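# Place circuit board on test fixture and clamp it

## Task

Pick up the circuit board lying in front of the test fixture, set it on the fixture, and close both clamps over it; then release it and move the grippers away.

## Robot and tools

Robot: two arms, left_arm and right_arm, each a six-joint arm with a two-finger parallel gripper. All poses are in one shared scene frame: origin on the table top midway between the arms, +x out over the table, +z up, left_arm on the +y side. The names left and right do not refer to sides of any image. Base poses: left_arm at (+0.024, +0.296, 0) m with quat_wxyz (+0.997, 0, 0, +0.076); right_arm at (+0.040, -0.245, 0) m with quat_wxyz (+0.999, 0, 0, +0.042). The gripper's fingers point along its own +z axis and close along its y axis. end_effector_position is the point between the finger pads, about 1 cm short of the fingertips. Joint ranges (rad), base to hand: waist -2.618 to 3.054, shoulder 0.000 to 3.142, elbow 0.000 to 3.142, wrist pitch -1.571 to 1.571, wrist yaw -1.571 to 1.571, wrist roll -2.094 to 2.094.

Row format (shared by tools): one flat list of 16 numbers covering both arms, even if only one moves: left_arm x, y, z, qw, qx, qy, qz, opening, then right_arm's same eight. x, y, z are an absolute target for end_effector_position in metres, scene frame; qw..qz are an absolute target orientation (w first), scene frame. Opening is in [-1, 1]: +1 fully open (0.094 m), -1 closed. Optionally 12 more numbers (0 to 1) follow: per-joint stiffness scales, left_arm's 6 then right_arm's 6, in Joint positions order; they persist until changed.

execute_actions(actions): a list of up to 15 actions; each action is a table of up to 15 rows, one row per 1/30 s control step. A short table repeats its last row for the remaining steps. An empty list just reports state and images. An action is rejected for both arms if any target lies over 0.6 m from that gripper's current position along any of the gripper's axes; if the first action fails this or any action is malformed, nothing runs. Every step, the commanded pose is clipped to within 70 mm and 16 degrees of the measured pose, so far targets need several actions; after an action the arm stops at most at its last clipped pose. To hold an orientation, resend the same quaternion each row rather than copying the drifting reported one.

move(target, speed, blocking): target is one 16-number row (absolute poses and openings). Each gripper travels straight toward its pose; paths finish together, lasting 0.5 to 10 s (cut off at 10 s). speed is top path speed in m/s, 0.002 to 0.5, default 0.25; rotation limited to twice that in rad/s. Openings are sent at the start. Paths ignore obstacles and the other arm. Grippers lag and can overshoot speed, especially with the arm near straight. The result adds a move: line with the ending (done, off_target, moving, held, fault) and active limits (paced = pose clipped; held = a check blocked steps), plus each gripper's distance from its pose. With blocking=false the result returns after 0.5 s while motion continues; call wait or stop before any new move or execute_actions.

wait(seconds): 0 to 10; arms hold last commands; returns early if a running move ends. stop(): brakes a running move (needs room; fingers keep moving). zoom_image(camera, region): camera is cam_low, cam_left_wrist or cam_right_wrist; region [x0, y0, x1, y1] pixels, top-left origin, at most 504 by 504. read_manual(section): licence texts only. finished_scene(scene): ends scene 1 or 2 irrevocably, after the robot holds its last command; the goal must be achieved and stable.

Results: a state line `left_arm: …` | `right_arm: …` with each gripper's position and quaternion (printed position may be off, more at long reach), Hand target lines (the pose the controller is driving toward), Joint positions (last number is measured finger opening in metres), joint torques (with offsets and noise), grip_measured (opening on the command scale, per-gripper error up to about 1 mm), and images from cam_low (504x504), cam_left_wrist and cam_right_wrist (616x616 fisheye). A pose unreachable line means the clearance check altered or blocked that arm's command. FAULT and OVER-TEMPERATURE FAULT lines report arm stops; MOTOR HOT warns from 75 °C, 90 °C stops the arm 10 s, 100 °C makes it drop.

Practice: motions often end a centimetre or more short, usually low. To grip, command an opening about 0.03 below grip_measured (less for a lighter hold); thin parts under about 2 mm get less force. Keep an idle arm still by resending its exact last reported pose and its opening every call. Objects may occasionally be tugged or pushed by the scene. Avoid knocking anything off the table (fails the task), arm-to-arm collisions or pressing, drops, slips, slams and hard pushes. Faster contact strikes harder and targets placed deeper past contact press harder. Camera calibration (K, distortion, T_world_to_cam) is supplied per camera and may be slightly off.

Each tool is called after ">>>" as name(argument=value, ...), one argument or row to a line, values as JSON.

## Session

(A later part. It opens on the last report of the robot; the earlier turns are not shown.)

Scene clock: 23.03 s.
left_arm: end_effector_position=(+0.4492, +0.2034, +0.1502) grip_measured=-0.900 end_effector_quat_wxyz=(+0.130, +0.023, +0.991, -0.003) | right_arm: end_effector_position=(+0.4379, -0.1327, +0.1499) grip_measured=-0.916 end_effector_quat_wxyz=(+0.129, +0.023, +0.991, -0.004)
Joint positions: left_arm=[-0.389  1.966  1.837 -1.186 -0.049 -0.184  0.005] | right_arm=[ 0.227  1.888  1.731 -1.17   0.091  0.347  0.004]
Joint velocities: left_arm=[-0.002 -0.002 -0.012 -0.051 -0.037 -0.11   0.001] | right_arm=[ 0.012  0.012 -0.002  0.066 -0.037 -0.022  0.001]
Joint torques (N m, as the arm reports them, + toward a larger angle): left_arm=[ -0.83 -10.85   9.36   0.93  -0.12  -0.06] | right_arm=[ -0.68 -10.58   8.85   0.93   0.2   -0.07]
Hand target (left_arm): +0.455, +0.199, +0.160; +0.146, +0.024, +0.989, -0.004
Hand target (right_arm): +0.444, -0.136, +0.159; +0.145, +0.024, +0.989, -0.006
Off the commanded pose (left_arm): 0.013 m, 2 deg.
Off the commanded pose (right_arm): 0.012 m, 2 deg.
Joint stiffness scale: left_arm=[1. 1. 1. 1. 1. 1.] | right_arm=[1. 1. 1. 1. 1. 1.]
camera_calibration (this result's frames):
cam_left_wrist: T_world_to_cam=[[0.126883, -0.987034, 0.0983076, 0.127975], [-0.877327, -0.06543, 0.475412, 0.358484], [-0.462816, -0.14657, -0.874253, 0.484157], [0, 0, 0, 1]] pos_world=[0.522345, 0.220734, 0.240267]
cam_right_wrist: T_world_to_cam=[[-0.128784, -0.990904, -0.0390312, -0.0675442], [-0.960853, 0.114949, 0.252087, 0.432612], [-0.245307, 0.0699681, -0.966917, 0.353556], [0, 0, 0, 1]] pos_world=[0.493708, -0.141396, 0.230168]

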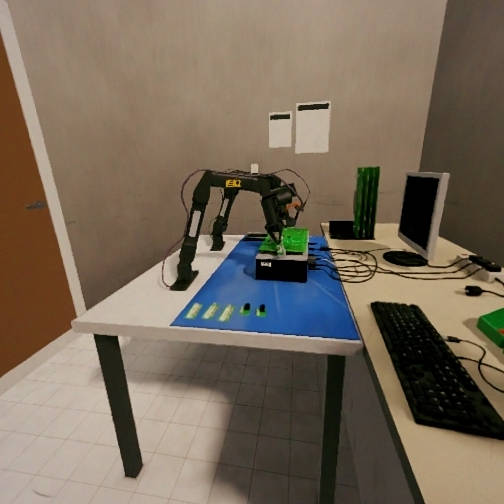

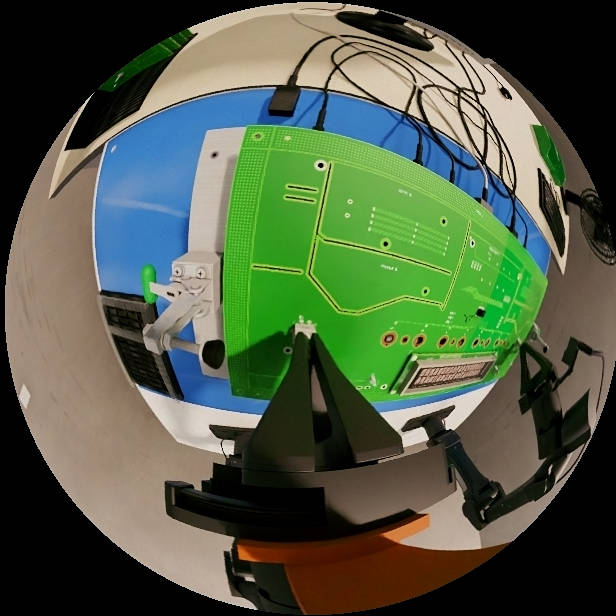

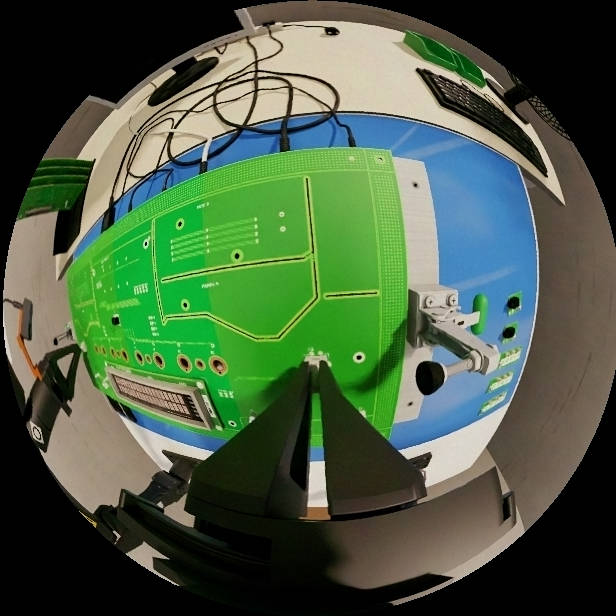

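>>> execute_actions(
  actions=[
    [[0.457,0.200,0.157,0.148,0.024,0.989,-0.004,-0.95,0.444,-0.1355,0.156,0.144,0.024,0.989,-0.006,-0.95]],
  ],
)

>>> zoom_image(
  camera="cam_left_wrist",
  region=[230,110,290,170],
)

Scene clock: 23.60 s.
left_arm: end_effector_position=(+0.4492, +0.2034, +0.1502) grip_measured=-0.900 end_effector_quat_wxyz=(+0.130, +0.023, +0.991, -0.003) | right_arm: end_effector_position=(+0.4379, -0.1327, +0.1499) grip_measured=-0.916 end_effector_quat_wxyz=(+0.129, +0.023, +0.991, -0.004)
Joint positions: left_arm=[-0.389  1.966  1.837 -1.186 -0.049 -0.184  0.005] | right_arm=[ 0.227  1.888  1.731 -1.17   0.091  0.347  0.004]
Joint velocities: left_arm=[ 0.007 -0.012  0.007  0.037 -0.022  0.007 -0.   ] | right_arm=[ 0.012 -0.012 -0.002  0.037 -0.037 -0.022 -0.001]
Joint torques (N m, as the arm reports them, + toward a larger angle): left_arm=[ -0.57 -10.69   8.4    1.09  -0.12  -0.01] | right_arm=[ -0.51 -10.36   8.09   1.02   0.2   -0.05]
Hand target (left_arm): +0.457, +0.200, +0.157; +0.148, +0.024, +0.989, -0.004
Hand target (right_arm): +0.444, -0.136, +0.156; +0.144, +0.024, +0.989, -0.006
Off the commanded pose (left_arm): 0.011 m, 2 deg.
Off the commanded pose (right_arm): 0.009 m, 2 deg.
Joint stiffness scale: left_arm=[1. 1. 1. 1. 1. 1.] | right_arm=[1. 1. 1. 1. 1. 1.]
camera_calibration (this result's frames):
cam_left_wrist: T_world_to_cam=[[0.126883, -0.987034, 0.0983076, 0.127975], [-0.877327, -0.06543, 0.475412, 0.358484], [-0.462816, -0.14657, -0.874253, 0.484157], [0, 0, 0, 1]] pos_world=[0.522345, 0.220734, 0.240267]
cam_right_wrist: T_world_to_cam=[[-0.128784, -0.990904, -0.0390312, -0.0675442], [-0.960853, 0.114949, 0.252087, 0.432612], [-0.245307, 0.0699681, -0.966917, 0.353556], [0, 0, 0, 1]] pos_world=[0.493708, -0.141396, 0.230168]

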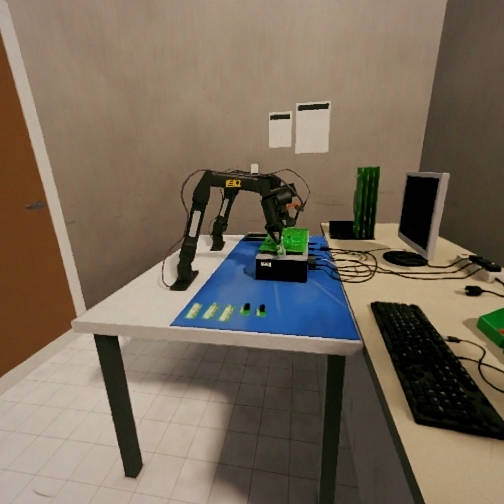

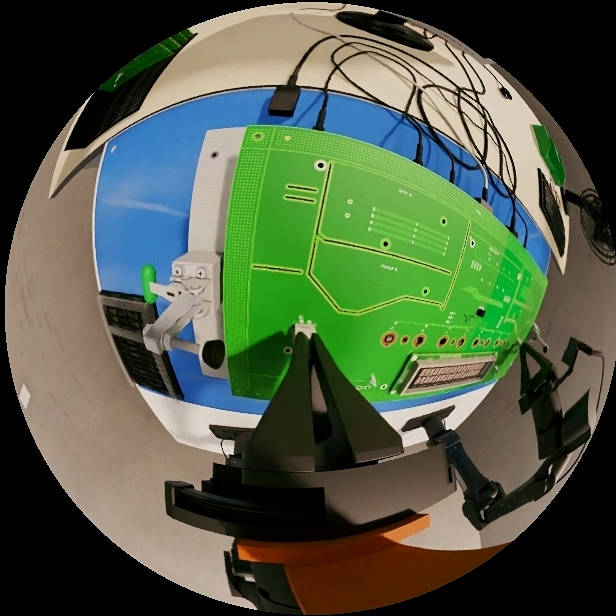

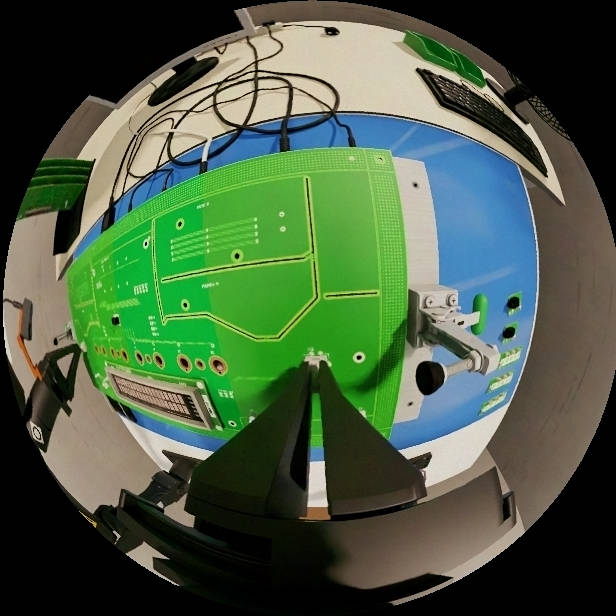

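Region (230, 110, 290, 170) of cam_left_wrist's 616x616 image, scaled by 8.400, with more detail than that image has.

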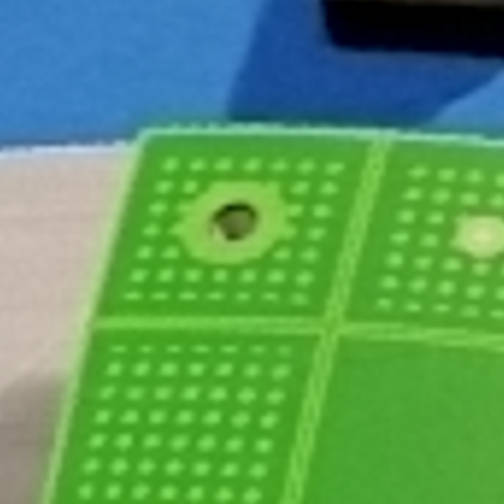

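>>> execute_actions(
  actions=[
    [[0.458,0.200,0.154,0.150,0.024,0.988,-0.004,-0.95,0.444,-0.1355,0.154,0.144,0.024,0.989,-0.006,-0.95]],
  ],
)

>>> zoom_image(
  camera="cam_left_wrist",
  region=[230,110,290,170],
)

Scene clock: 24.17 s.
left_arm: end_effector_position=(+0.4509, +0.2031, +0.1506) grip_measured=-0.900 end_effector_quat_wxyz=(+0.134, +0.023, +0.991, -0.003) | right_arm: end_effector_position=(+0.4384, -0.1328, +0.1500) grip_measured=-0.916 end_effector_quat_wxyz=(+0.130, +0.023, +0.991, -0.004)
Joint positions: left_arm=[-0.389  1.966  1.837 -1.178 -0.049 -0.184  0.005] | right_arm=[ 0.227  1.888  1.731 -1.169  0.093  0.347  0.004]
Joint velocities: left_arm=[ 0.002 -0.017 -0.007 -0.051  0.007 -0.066  0.   ] | right_arm=[ 0.012 -0.012 -0.007 -0.037  0.081 -0.007 -0.001]
Joint torques (N m, as the arm reports them, + toward a larger angle): left_arm=[ -0.53 -10.84   7.21   1.19  -0.11  -0.01] | right_arm=[ -0.51 -10.43   7.3    1.09   0.19  -0.05]
Hand target (left_arm): +0.458, +0.200, +0.154; +0.150, +0.024, +0.988, -0.004
Hand target (right_arm): +0.444, -0.136, +0.154; +0.144, +0.024, +0.989, -0.006
Off the commanded pose (left_arm): 0.008 m, 2 deg.
Off the commanded pose (right_arm): 0.007 m, 2 deg.
Joint stiffness scale: left_arm=[1. 1. 1. 1. 1. 1.] | right_arm=[1. 1. 1. 1. 1. 1.]
camera_calibration (this result's frames):
cam_left_wrist: T_world_to_cam=[[0.126271, -0.986888, 0.100535, 0.127286], [-0.880689, -0.0648824, 0.46923, 0.362074], [-0.456555, -0.14779, -0.877334, 0.483192], [0, 0, 0, 1]] pos_world=[0.523406, 0.220521, 0.241228]
cam_right_wrist: T_world_to_cam=[[-0.129062, -0.990889, -0.038506, -0.0675458], [-0.96138, 0.115511, 0.249811, 0.433732], [-0.243087, 0.0692598, -0.967529, 0.352849], [0, 0, 0, 1]] pos_world=[0.494036, -0.141469, 0.23044]

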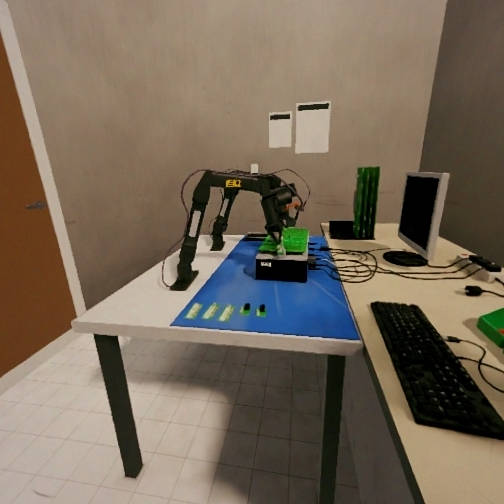

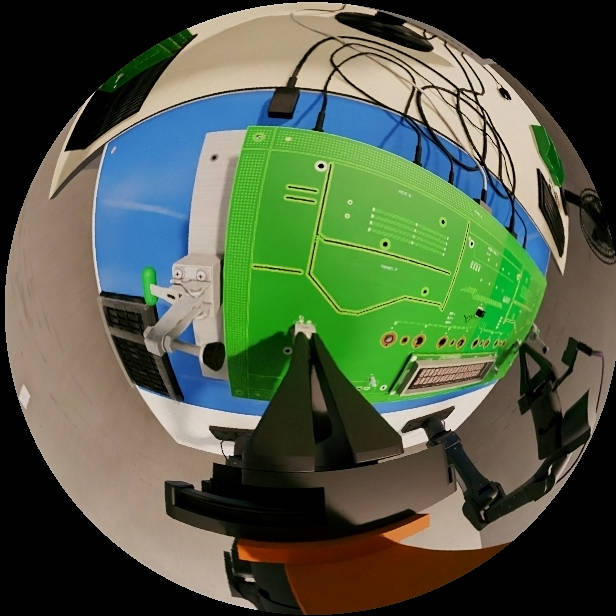

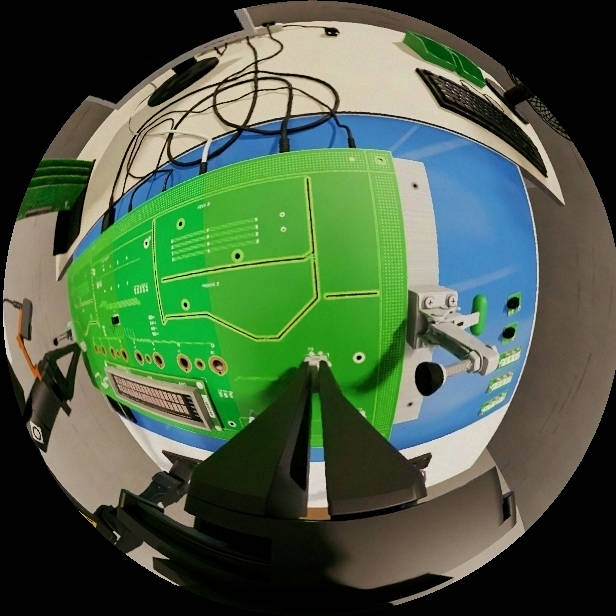

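Region (230, 110, 290, 170) of cam_left_wrist's 616x616 image, scaled by 8.400, with more detail than that image has.

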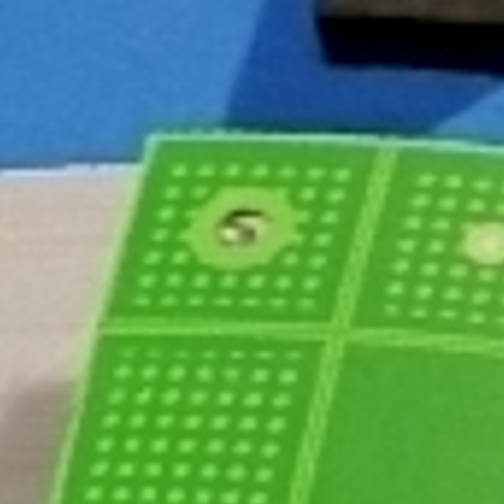

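>>> execute_actions(
  actions=[
    [[0.458,0.2015,0.151,0.146,0.024,0.989,-0.004,-0.95,0.444,-0.1345,0.151,0.140,0.024,0.99,-0.006,-0.95]],
    [[0.458,0.2015,0.148,0.1425,0.024,0.9895,-0.004,-0.95,0.444,-0.1345,0.148,0.1365,0.024,0.99,-0.006,-0.95]],
  ],
)

>>> zoom_image(
  camera="cam_left_wrist",
  region=[230,110,290,170],
)

>>> zoom_image(
  camera="cam_right_wrist",
  region=[360,400,420,460],
)

Scene clock: 25.33 s.
left_arm: end_effector_position=(+0.4513, +0.2032, +0.1488) grip_measured=-0.900 end_effector_quat_wxyz=(+0.132, +0.023, +0.991, -0.003) | right_arm: end_effector_position=(+0.4391, -0.1326, +0.1502) grip_measured=-0.916 end_effector_quat_wxyz=(+0.132, +0.023, +0.991, -0.004)
Joint positions: left_arm=[-0.389  1.971  1.837 -1.178 -0.051 -0.184  0.005] | right_arm=[ 0.227  1.888  1.731 -1.166  0.093  0.347  0.004]
Joint velocities: left_arm=[-0.027 -0.017  0.012 -0.022 -0.022  0.037 -0.001] | right_arm=[ 0.007 -0.002  0.007 -0.037  0.066  0.095 -0.001]
Joint torques (N m, as the arm reports them, + toward a larger angle): left_arm=[ -0.08 -10.27   6.99   1.2   -0.07   0.03] | right_arm=[-0.49 -9.38  7.09  1.07  0.09 -0.04]
Hand target (left_arm): +0.458, +0.202, +0.148; +0.142, +0.024, +0.990, -0.004
Hand target (right_arm): +0.444, -0.135, +0.148; +0.136, +0.024, +0.990, -0.006
Off the commanded pose (left_arm): 0.007 m, 1 deg.
Off the commanded pose (right_arm): 0.006 m, 1 deg.
Joint stiffness scale: left_arm=[1. 1. 1. 1. 1. 1.] | right_arm=[1. 1. 1. 1. 1. 1.]
camera_calibration (this result's frames):
cam_left_wrist: T_world_to_cam=[[0.126906, -0.987046, 0.0981544, 0.127647], [-0.879046, -0.06607, 0.472136, 0.362336], [-0.459535, -0.146199, -0.876044, 0.482581], [0, 0, 0, 1]] pos_world=[0.524074, 0.220486, 0.239161]
cam_right_wrist: T_world_to_cam=[[-0.129036, -0.990854, -0.0394727, -0.0671488], [-0.962119, 0.115455, 0.246975, 0.435099], [-0.240159, 0.0698462, -0.968218, 0.352092], [0, 0, 0, 1]] pos_world=[0.49451, -0.141361, 0.230792]

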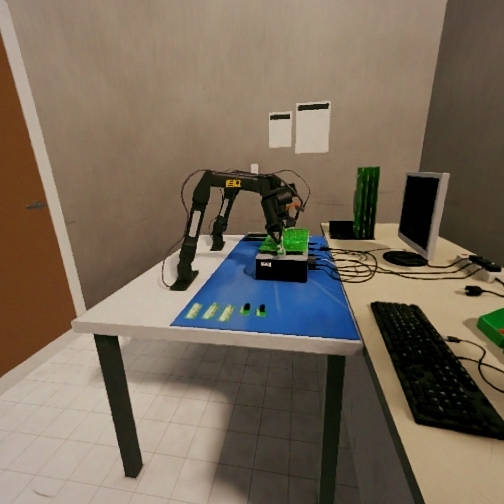

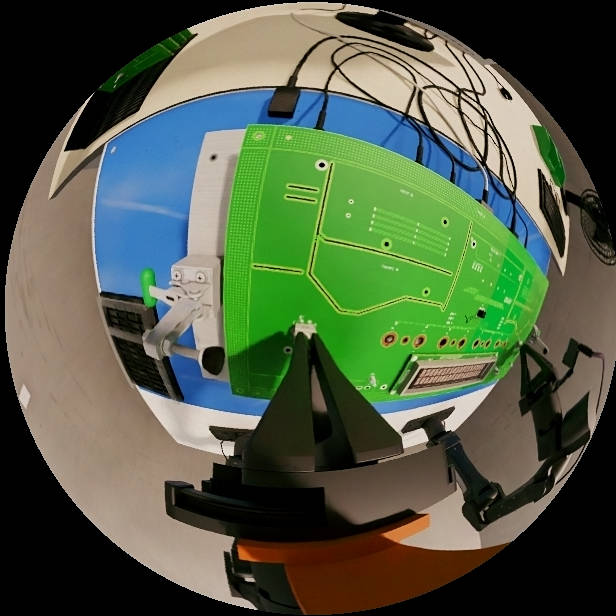

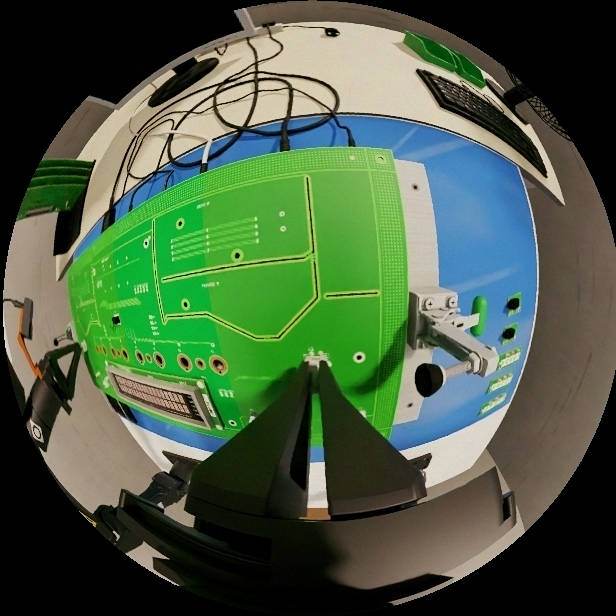

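Region (230, 110, 290, 170) of cam_left_wrist's 616x616 image, scaled by 8.400, with more detail than that image has.

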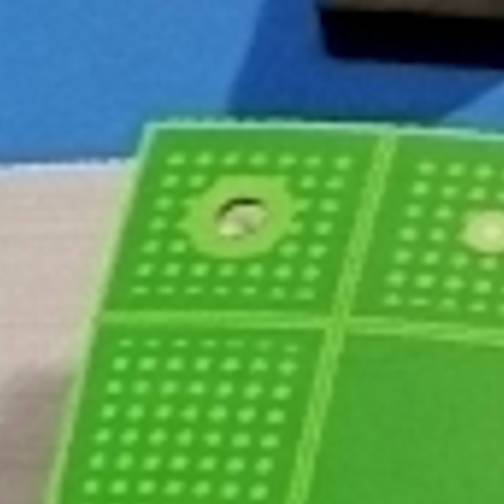

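Region (360, 400, 420, 460) of cam_right_wrist's 616x616 image, scaled by 8.400, with more detail than that image has.

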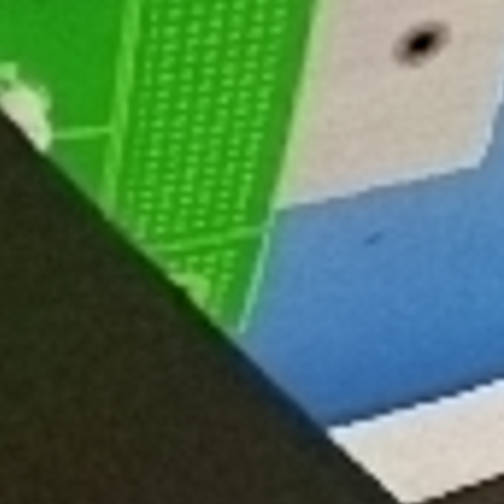

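>>> execute_actions(
  actions=[
    [[0.454,0.2025,0.148,0.136,0.024,0.99,-0.004,-0.95,0.441,-0.1335,0.148,0.132,0.024,0.99,-0.006,-0.95]],
  ],
)

>>> zoom_image(
  camera="cam_left_wrist",
  region=[230,110,290,170],
)

Scene clock: 25.90 s.
left_arm: end_effector_position=(+0.4513, +0.2032, +0.1488) grip_measured=-0.900 end_effector_quat_wxyz=(+0.132, +0.023, +0.991, -0.003) | right_arm: end_effector_position=(+0.4391, -0.1326, +0.1502) grip_measured=-0.916 end_effector_quat_wxyz=(+0.132, +0.023, +0.991, -0.004)
Joint positions: left_arm=[-0.389  1.971  1.837 -1.178 -0.051 -0.184  0.005] | right_arm=[ 0.227  1.888  1.731 -1.166  0.093  0.347  0.004]
Joint velocities: left_arm=[-0.002 -0.007  0.007 -0.051 -0.007 -0.037 -0.001] | right_arm=[ 0.007  0.012 -0.012 -0.007  0.022  0.066  0.001]
Joint torques (N m, as the arm reports them, + toward a larger angle): left_arm=[  0.01 -10.62   6.75   1.06  -0.03   0.05] | right_arm=[-0.15 -9.39  7.09  0.96  0.11  0.  ]
Hand target (left_arm): +0.454, +0.202, +0.148; +0.136, +0.024, +0.990, -0.004
Hand target (right_arm): +0.441, -0.134, +0.148; +0.132, +0.024, +0.991, -0.006
Off the commanded pose (left_arm): 0.003 m, 1 deg.
Off the commanded pose (right_arm): 0.003 m, 0 deg.
Joint stiffness scale: left_arm=[1. 1. 1. 1. 1. 1.] | right_arm=[1. 1. 1. 1. 1. 1.]
camera_calibration (this result's frames):
cam_left_wrist: T_world_to_cam=[[0.126906, -0.987046, 0.0981544, 0.127647], [-0.879046, -0.06607, 0.472136, 0.362336], [-0.459535, -0.146199, -0.876044, 0.482581], [0, 0, 0, 1]] pos_world=[0.524074, 0.220486, 0.239161]
cam_right_wrist: T_world_to_cam=[[-0.129036, -0.990854, -0.0394727, -0.0671488], [-0.962119, 0.115455, 0.246975, 0.435099], [-0.240159, 0.0698462, -0.968218, 0.352092], [0, 0, 0, 1]] pos_world=[0.49451, -0.141361, 0.230792]

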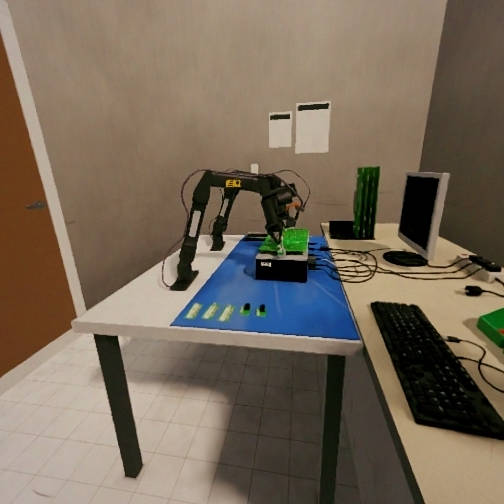

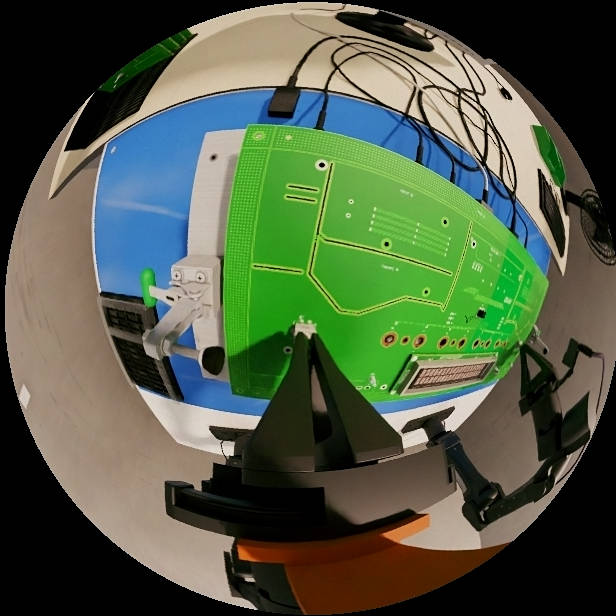

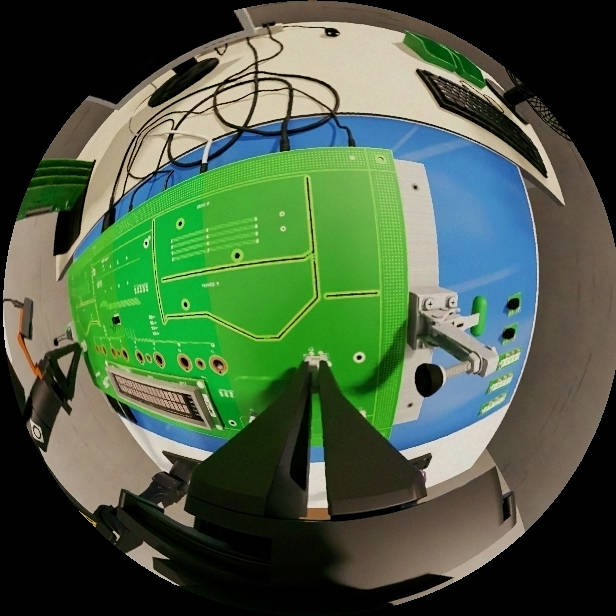

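Region (230, 110, 290, 170) of cam_left_wrist's 616x616 image, scaled by 8.400, with more detail than that image has.

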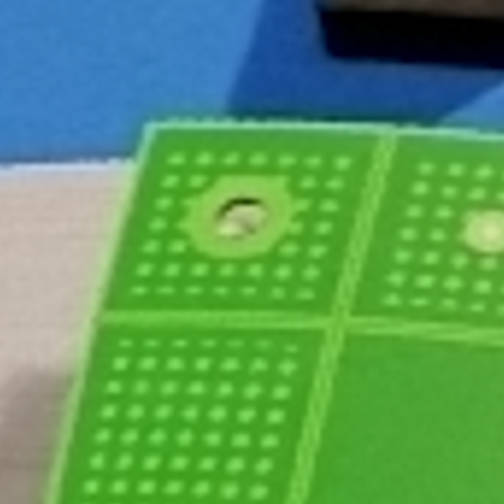

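>>> execute_actions(
  actions=[
    [[0.449,0.2035,0.147,0.126,0.024,0.9917,-0.004,-0.95,0.441,-0.1335,0.148,0.132,0.024,0.99,-0.006,-0.95]],
  ],
)

>>> zoom_image(
  camera="cam_left_wrist",
  region=[230,110,290,170],
)

Scene clock: 26.50 s.
left_arm: end_effector_position=(+0.4513, +0.2032, +0.1488) grip_measured=-0.900 end_effector_quat_wxyz=(+0.132, +0.023, +0.991, -0.003) | right_arm: end_effector_position=(+0.4391, -0.1326, +0.1502) grip_measured=-0.916 end_effector_quat_wxyz=(+0.132, +0.023, +0.991, -0.004)
Joint positions: left_arm=[-0.389  1.971  1.837 -1.178 -0.051 -0.184  0.005] | right_arm=[ 0.227  1.888  1.731 -1.166  0.093  0.347  0.004]
Joint velocities: left_arm=[ 0.002  0.027 -0.002 -0.022 -0.007 -0.022  0.   ] | right_arm=[-0.017  0.007 -0.007 -0.066 -0.022  0.007  0.   ]
Joint torques (N m, as the arm reports them, + toward a larger angle): left_arm=[  0.16 -10.76   6.73   0.87   0.01   0.04] | right_arm=[-0.15 -9.38  7.08  0.96  0.1   0.  ]
Hand target (left_arm): +0.449, +0.203, +0.147; +0.126, +0.024, +0.992, -0.004
Hand target (right_arm): +0.441, -0.134, +0.148; +0.132, +0.024, +0.991, -0.006
Off the commanded pose (left_arm): 0.003 m, 1 deg.
Off the commanded pose (right_arm): 0.003 m, 0 deg.
Joint stiffness scale: left_arm=[1. 1. 1. 1. 1. 1.] | right_arm=[1. 1. 1. 1. 1. 1.]
camera_calibration (this result's frames):
cam_left_wrist: T_world_to_cam=[[0.126906, -0.987046, 0.0981544, 0.127647], [-0.879046, -0.06607, 0.472136, 0.362336], [-0.459535, -0.146199, -0.876044, 0.482581], [0, 0, 0, 1]] pos_world=[0.524074, 0.220486, 0.239161]
cam_right_wrist: T_world_to_cam=[[-0.129036, -0.990854, -0.0394727, -0.0671488], [-0.962119, 0.115455, 0.246975, 0.435099], [-0.240159, 0.0698462, -0.968218, 0.352092], [0, 0, 0, 1]] pos_world=[0.49451, -0.141361, 0.230792]

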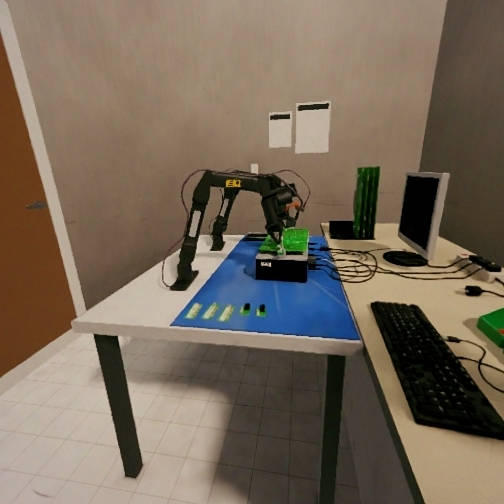

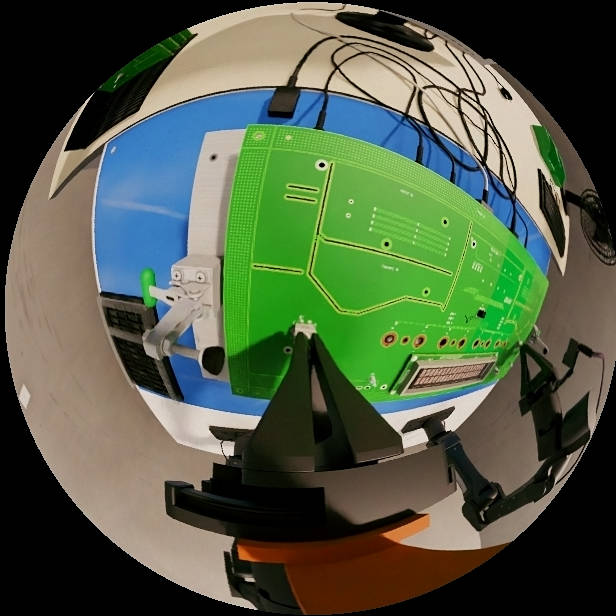

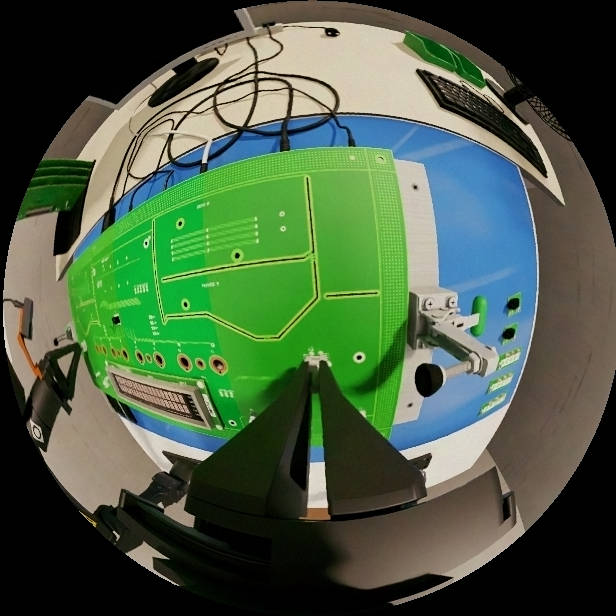

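Region (230, 110, 290, 170) of cam_left_wrist's 616x616 image, scaled by 8.400, with more detail than that image has.

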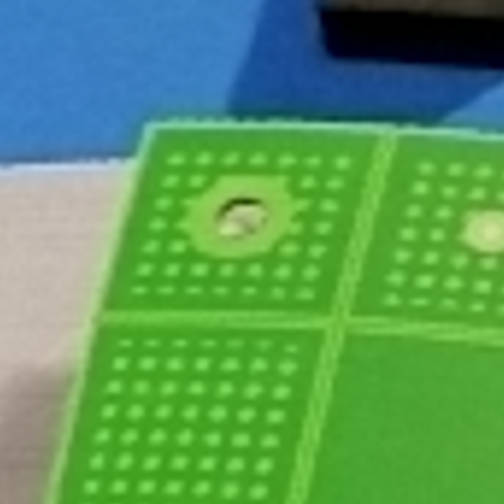

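>>> execute_actions(
  actions=[
    [[0.446,0.204,0.1465,0.120,0.024,0.9925,-0.004,-0.95,0.439,-0.1335,0.1475,0.128,0.024,0.991,-0.006,-0.95]],
  ],
)

>>> zoom_image(
  camera="cam_left_wrist",
  region=[230,110,290,170],
)

Scene clock: 27.07 s.
left_arm: end_effector_position=(+0.4510, +0.2033, +0.1487) grip_measured=-0.900 end_effector_quat_wxyz=(+0.131, +0.023, +0.991, -0.002) | right_arm: end_effector_position=(+0.4391, -0.1326, +0.1502) grip_measured=-0.916 end_effector_quat_wxyz=(+0.132, +0.023, +0.991, -0.004)
Joint positions: left_arm=[-0.389  1.971  1.837 -1.179 -0.051 -0.184  0.005] | right_arm=[ 0.227  1.888  1.731 -1.166  0.093  0.347  0.004]
Joint velocities: left_arm=[ 0.007  0.002 -0.007 -0.037  0.007  0.022 -0.   ] | right_arm=[-0.007 -0.007 -0.022 -0.081  0.007 -0.022  0.001]
Joint torques (N m, as the arm reports them, + toward a larger angle): left_arm=[  0.21 -10.79   6.77   0.76   0.05   0.04] | right_arm=[-0.12 -9.41  7.07  0.88  0.08  0.01]
Hand target (left_arm): +0.446, +0.204, +0.147; +0.120, +0.024, +0.992, -0.004
Hand target (right_arm): +0.439, -0.133, +0.148; +0.128, +0.024, +0.991, -0.006
Off the commanded pose (left_arm): 0.006 m, 1 deg.
Off the commanded pose (right_arm): 0.003 m, 1 deg.
Joint stiffness scale: left_arm=[1. 1. 1. 1. 1. 1.] | right_arm=[1. 1. 1. 1. 1. 1.]
camera_calibration (this result's frames):
cam_left_wrist: T_world_to_cam=[[0.127015, -0.987073, 0.0977481, 0.127769], [-0.87852, -0.0661969, 0.473096, 0.361786], [-0.460509, -0.145964, -0.875572, 0.482726], [0, 0, 0, 1]] pos_world=[0.523907, 0.220527, 0.239012]
cam_right_wrist: T_world_to_cam=[[-0.129036, -0.990854, -0.0394727, -0.0671488], [-0.962119, 0.115455, 0.246975, 0.435099], [-0.240159, 0.0698462, -0.968218, 0.352092], [0, 0, 0, 1]] pos_world=[0.49451, -0.141361, 0.230792]

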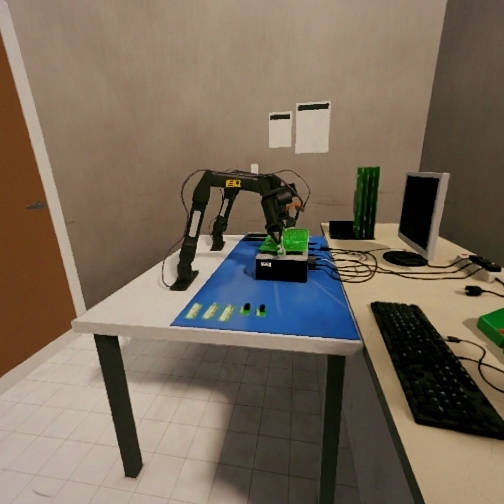

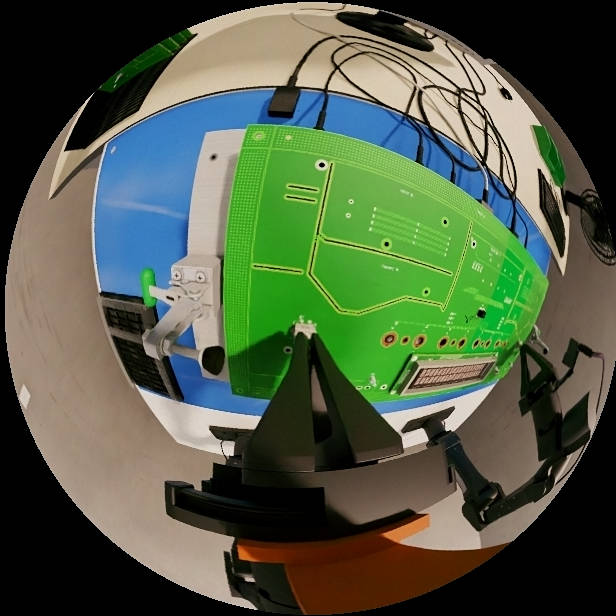

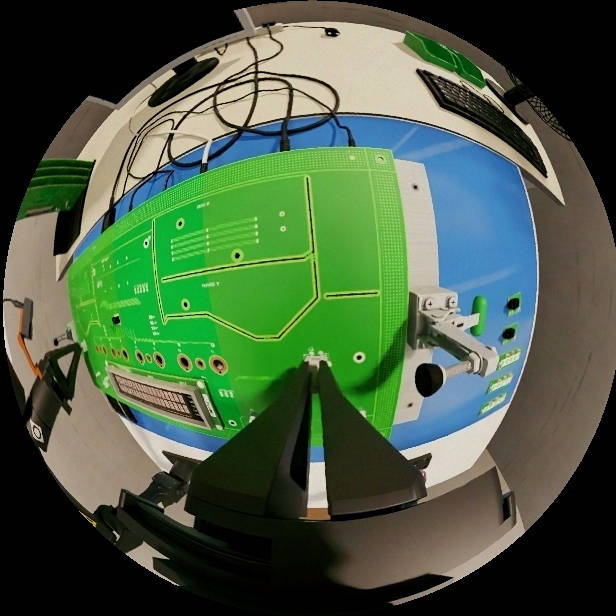

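Region (230, 110, 290, 170) of cam_left_wrist's 616x616 image, scaled by 8.400, with more detail than that image has.

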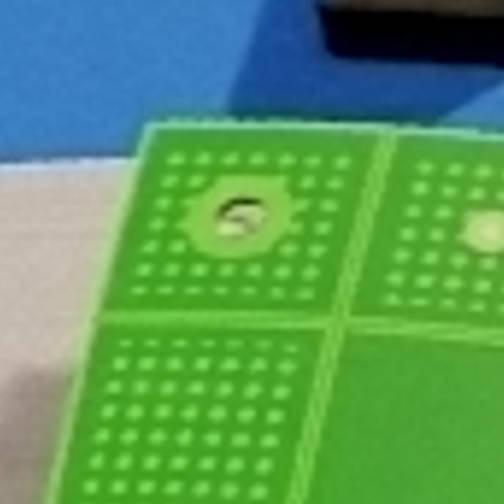

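>>> execute_actions(
  actions=[
    [[0.444,0.2045,0.146,0.116,0.024,0.993,-0.004,-0.95,0.439,-0.1335,0.1475,0.128,0.024,0.991,-0.006,-0.95]],
  ],
)

>>> zoom_image(
  camera="cam_left_wrist",
  region=[230,110,290,170],
)

Scene clock: 27.67 s.
left_arm: end_effector_position=(+0.4501, +0.2034, +0.1485) grip_measured=-0.900 end_effector_quat_wxyz=(+0.129, +0.023, +0.991, -0.002) | right_arm: end_effector_position=(+0.4391, -0.1326, +0.1502) grip_measured=-0.916 end_effector_quat_wxyz=(+0.132, +0.023, +0.991, -0.004)
Joint positions: left_arm=[-0.389  1.971  1.837 -1.183 -0.05  -0.184  0.005] | right_arm=[ 0.227  1.888  1.731 -1.166  0.093  0.347  0.004]
Joint velocities: left_arm=[ 0.002 -0.017 -0.007 -0.051 -0.095 -0.007 -0.001] | right_arm=[-0.012 -0.017  0.002  0.022 -0.037 -0.051 -0.   ]
Joint torques (N m, as the arm reports them, + toward a larger angle): left_arm=[  0.27 -10.86   6.69   0.72   0.06   0.05] | right_arm=[-0.12 -9.4   7.08  0.88  0.08  0.  ]
Hand target (left_arm): +0.444, +0.204, +0.146; +0.116, +0.024, +0.993, -0.004
Hand target (right_arm): +0.439, -0.134, +0.148; +0.128, +0.024, +0.991, -0.006
Off the commanded pose (left_arm): 0.007 m, 2 deg.
Off the commanded pose (right_arm): 0.003 m, 1 deg.
Joint stiffness scale: left_arm=[1. 1. 1. 1. 1. 1.] | right_arm=[1. 1. 1. 1. 1. 1.]
camera_calibration (this result's frames):
cam_left_wrist: T_world_to_cam=[[0.127202, -0.987115, 0.0970795, 0.128015], [-0.87669, -0.0661111, 0.476491, 0.359753], [-0.463933, -0.145719, -0.873803, 0.483326], [0, 0, 0, 1]] pos_world=[0.523339, 0.220579, 0.238485]
cam_right_wrist: T_world_to_cam=[[-0.129036, -0.990854, -0.0394727, -0.0671488], [-0.962119, 0.115455, 0.246975, 0.435099], [-0.240159, 0.0698462, -0.968218, 0.352092], [0, 0, 0, 1]] pos_world=[0.49451, -0.141361, 0.230792]

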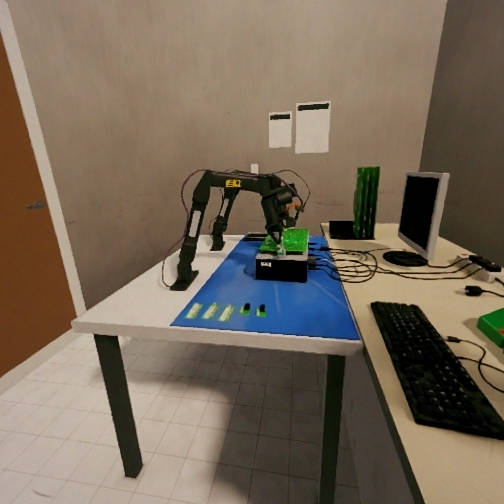

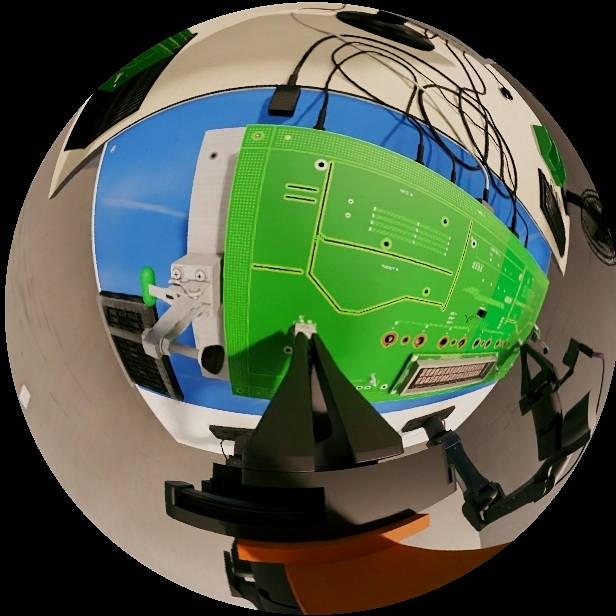

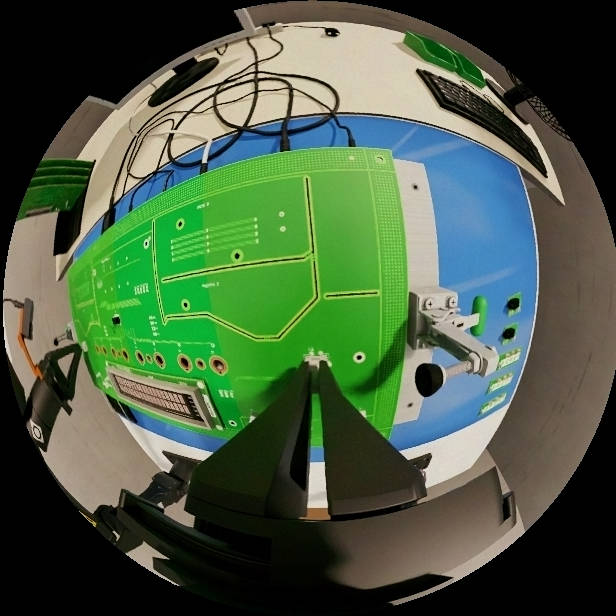

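Region (230, 110, 290, 170) of cam_left_wrist's 616x616 image, scaled by 8.400, with more detail than that image has.

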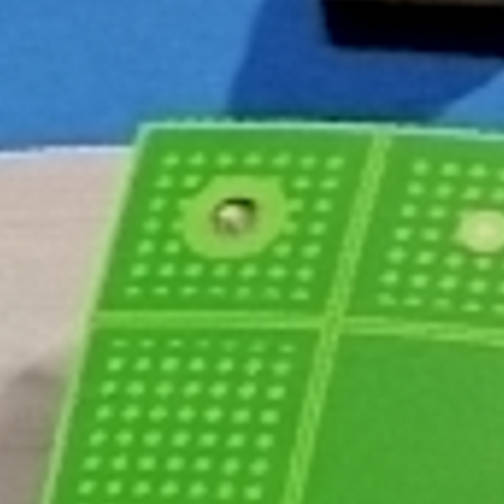

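>>> execute_actions(
  actions=[
    [[0.448,0.2035,0.144,0.1205,0.024,0.9925,-0.004,-0.95,0.4375,-0.1335,0.146,0.124,0.024,0.992,-0.006,-0.95]],
    [[0.448,0.2035,0.141,0.117,0.024,0.993,-0.004,-0.95,0.436,-0.1335,0.1435,0.1185,0.024,0.9925,-0.006,-0.95]],
  ],
)

>>> zoom_image(
  camera="cam_left_wrist",
  region=[230,110,290,170],
)

>>> zoom_image(
  camera="cam_right_wrist",
  region=[360,400,420,460],
)

Scene clock: 28.73 s.
left_arm: end_effector_position=(+0.4501, +0.2034, +0.1485) grip_measured=-0.900 end_effector_quat_wxyz=(+0.129, +0.023, +0.991, -0.002) | right_arm: end_effector_position=(+0.4386, -0.1325, +0.1501) grip_measured=-0.916 end_effector_quat_wxyz=(+0.131, +0.023, +0.991, -0.003)
Joint positions: left_arm=[-0.389  1.971  1.837 -1.183 -0.05  -0.184  0.005] | right_arm=[ 0.227  1.888  1.731 -1.167  0.092  0.347  0.004]
Joint velocities: left_arm=[-0.012 -0.022  0.007 -0.095 -0.007 -0.007 -0.001] | right_arm=[-0.007  0.007 -0.012  0.037 -0.037  0.007 -0.002]
Joint torques (N m, as the arm reports them, + toward a larger angle): left_arm=[ 0.25 -9.72  6.51  0.88  0.06  0.04] | right_arm=[-0.16 -8.95  6.7   0.8   0.02  0.01]
Hand target (left_arm): +0.448, +0.204, +0.141; +0.117, +0.024, +0.993, -0.004
Hand target (right_arm): +0.436, -0.133, +0.144; +0.119, +0.024, +0.993, -0.006
Off the commanded pose (left_arm): 0.008 m, 1 deg.
Off the commanded pose (right_arm): 0.007 m, 1 deg.
Joint stiffness scale: left_arm=[1. 1. 1. 1. 1. 1.] | right_arm=[1. 1. 1. 1. 1. 1.]
camera_calibration (this result's frames):
cam_left_wrist: T_world_to_cam=[[0.127202, -0.987115, 0.0970795, 0.128015], [-0.87669, -0.0661111, 0.476491, 0.359753], [-0.463933, -0.145719, -0.873803, 0.483326], [0, 0, 0, 1]] pos_world=[0.523339, 0.220579, 0.238485]
cam_right_wrist: T_world_to_cam=[[-0.128757, -0.990869, -0.039997, -0.0671484], [-0.961599, 0.114892, 0.249252, 0.433981], [-0.242381, 0.0705539, -0.967612, 0.352802], [0, 0, 0, 1]] pos_world=[0.494183, -0.141288, 0.23052]

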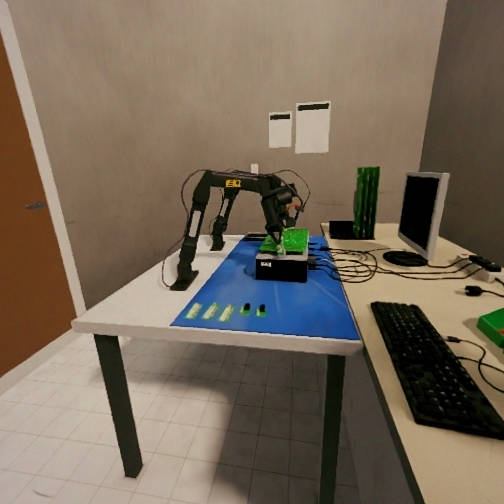

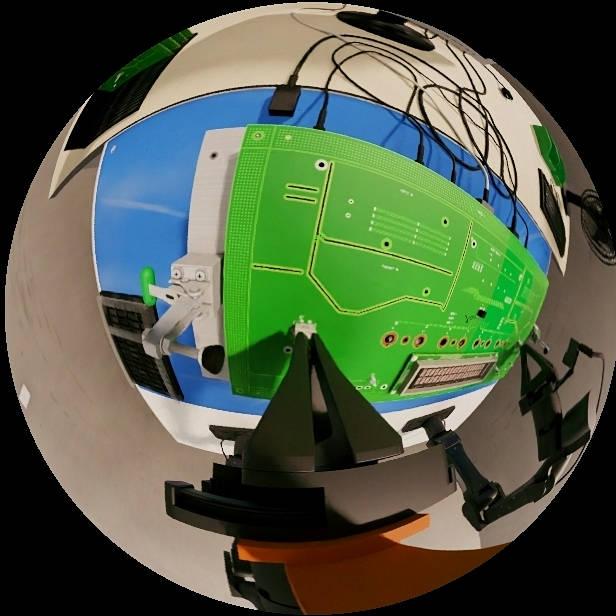

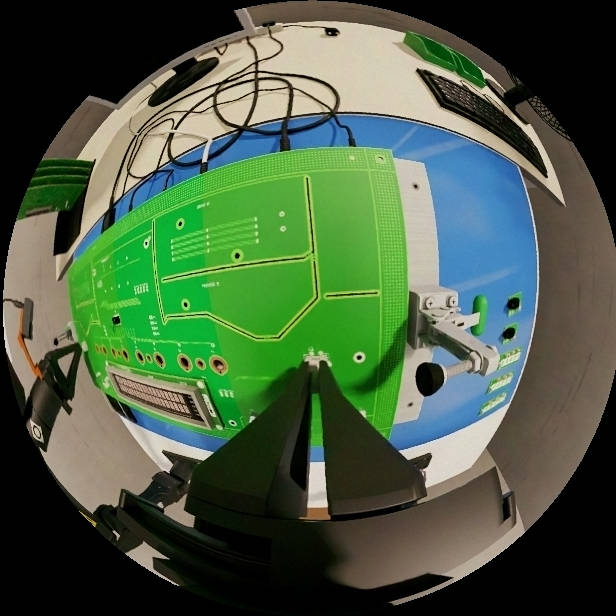

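Region (230, 110, 290, 170) of cam_left_wrist's 616x616 image, scaled by 8.400, with more detail than that image has.

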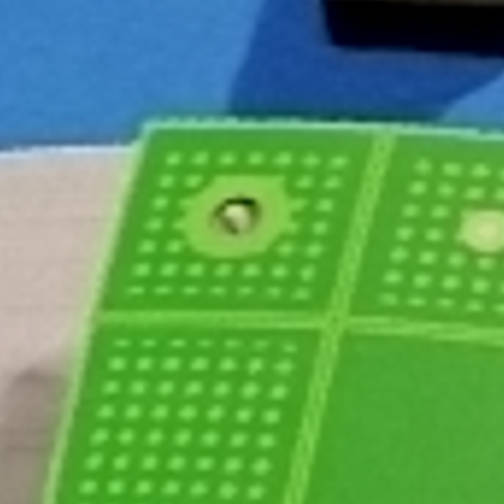

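Region (360, 400, 420, 460) of cam_right_wrist's 616x616 image, scaled by 8.400, with more detail than that image has.

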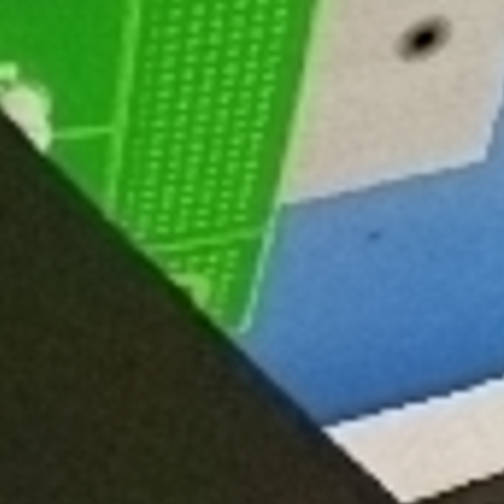

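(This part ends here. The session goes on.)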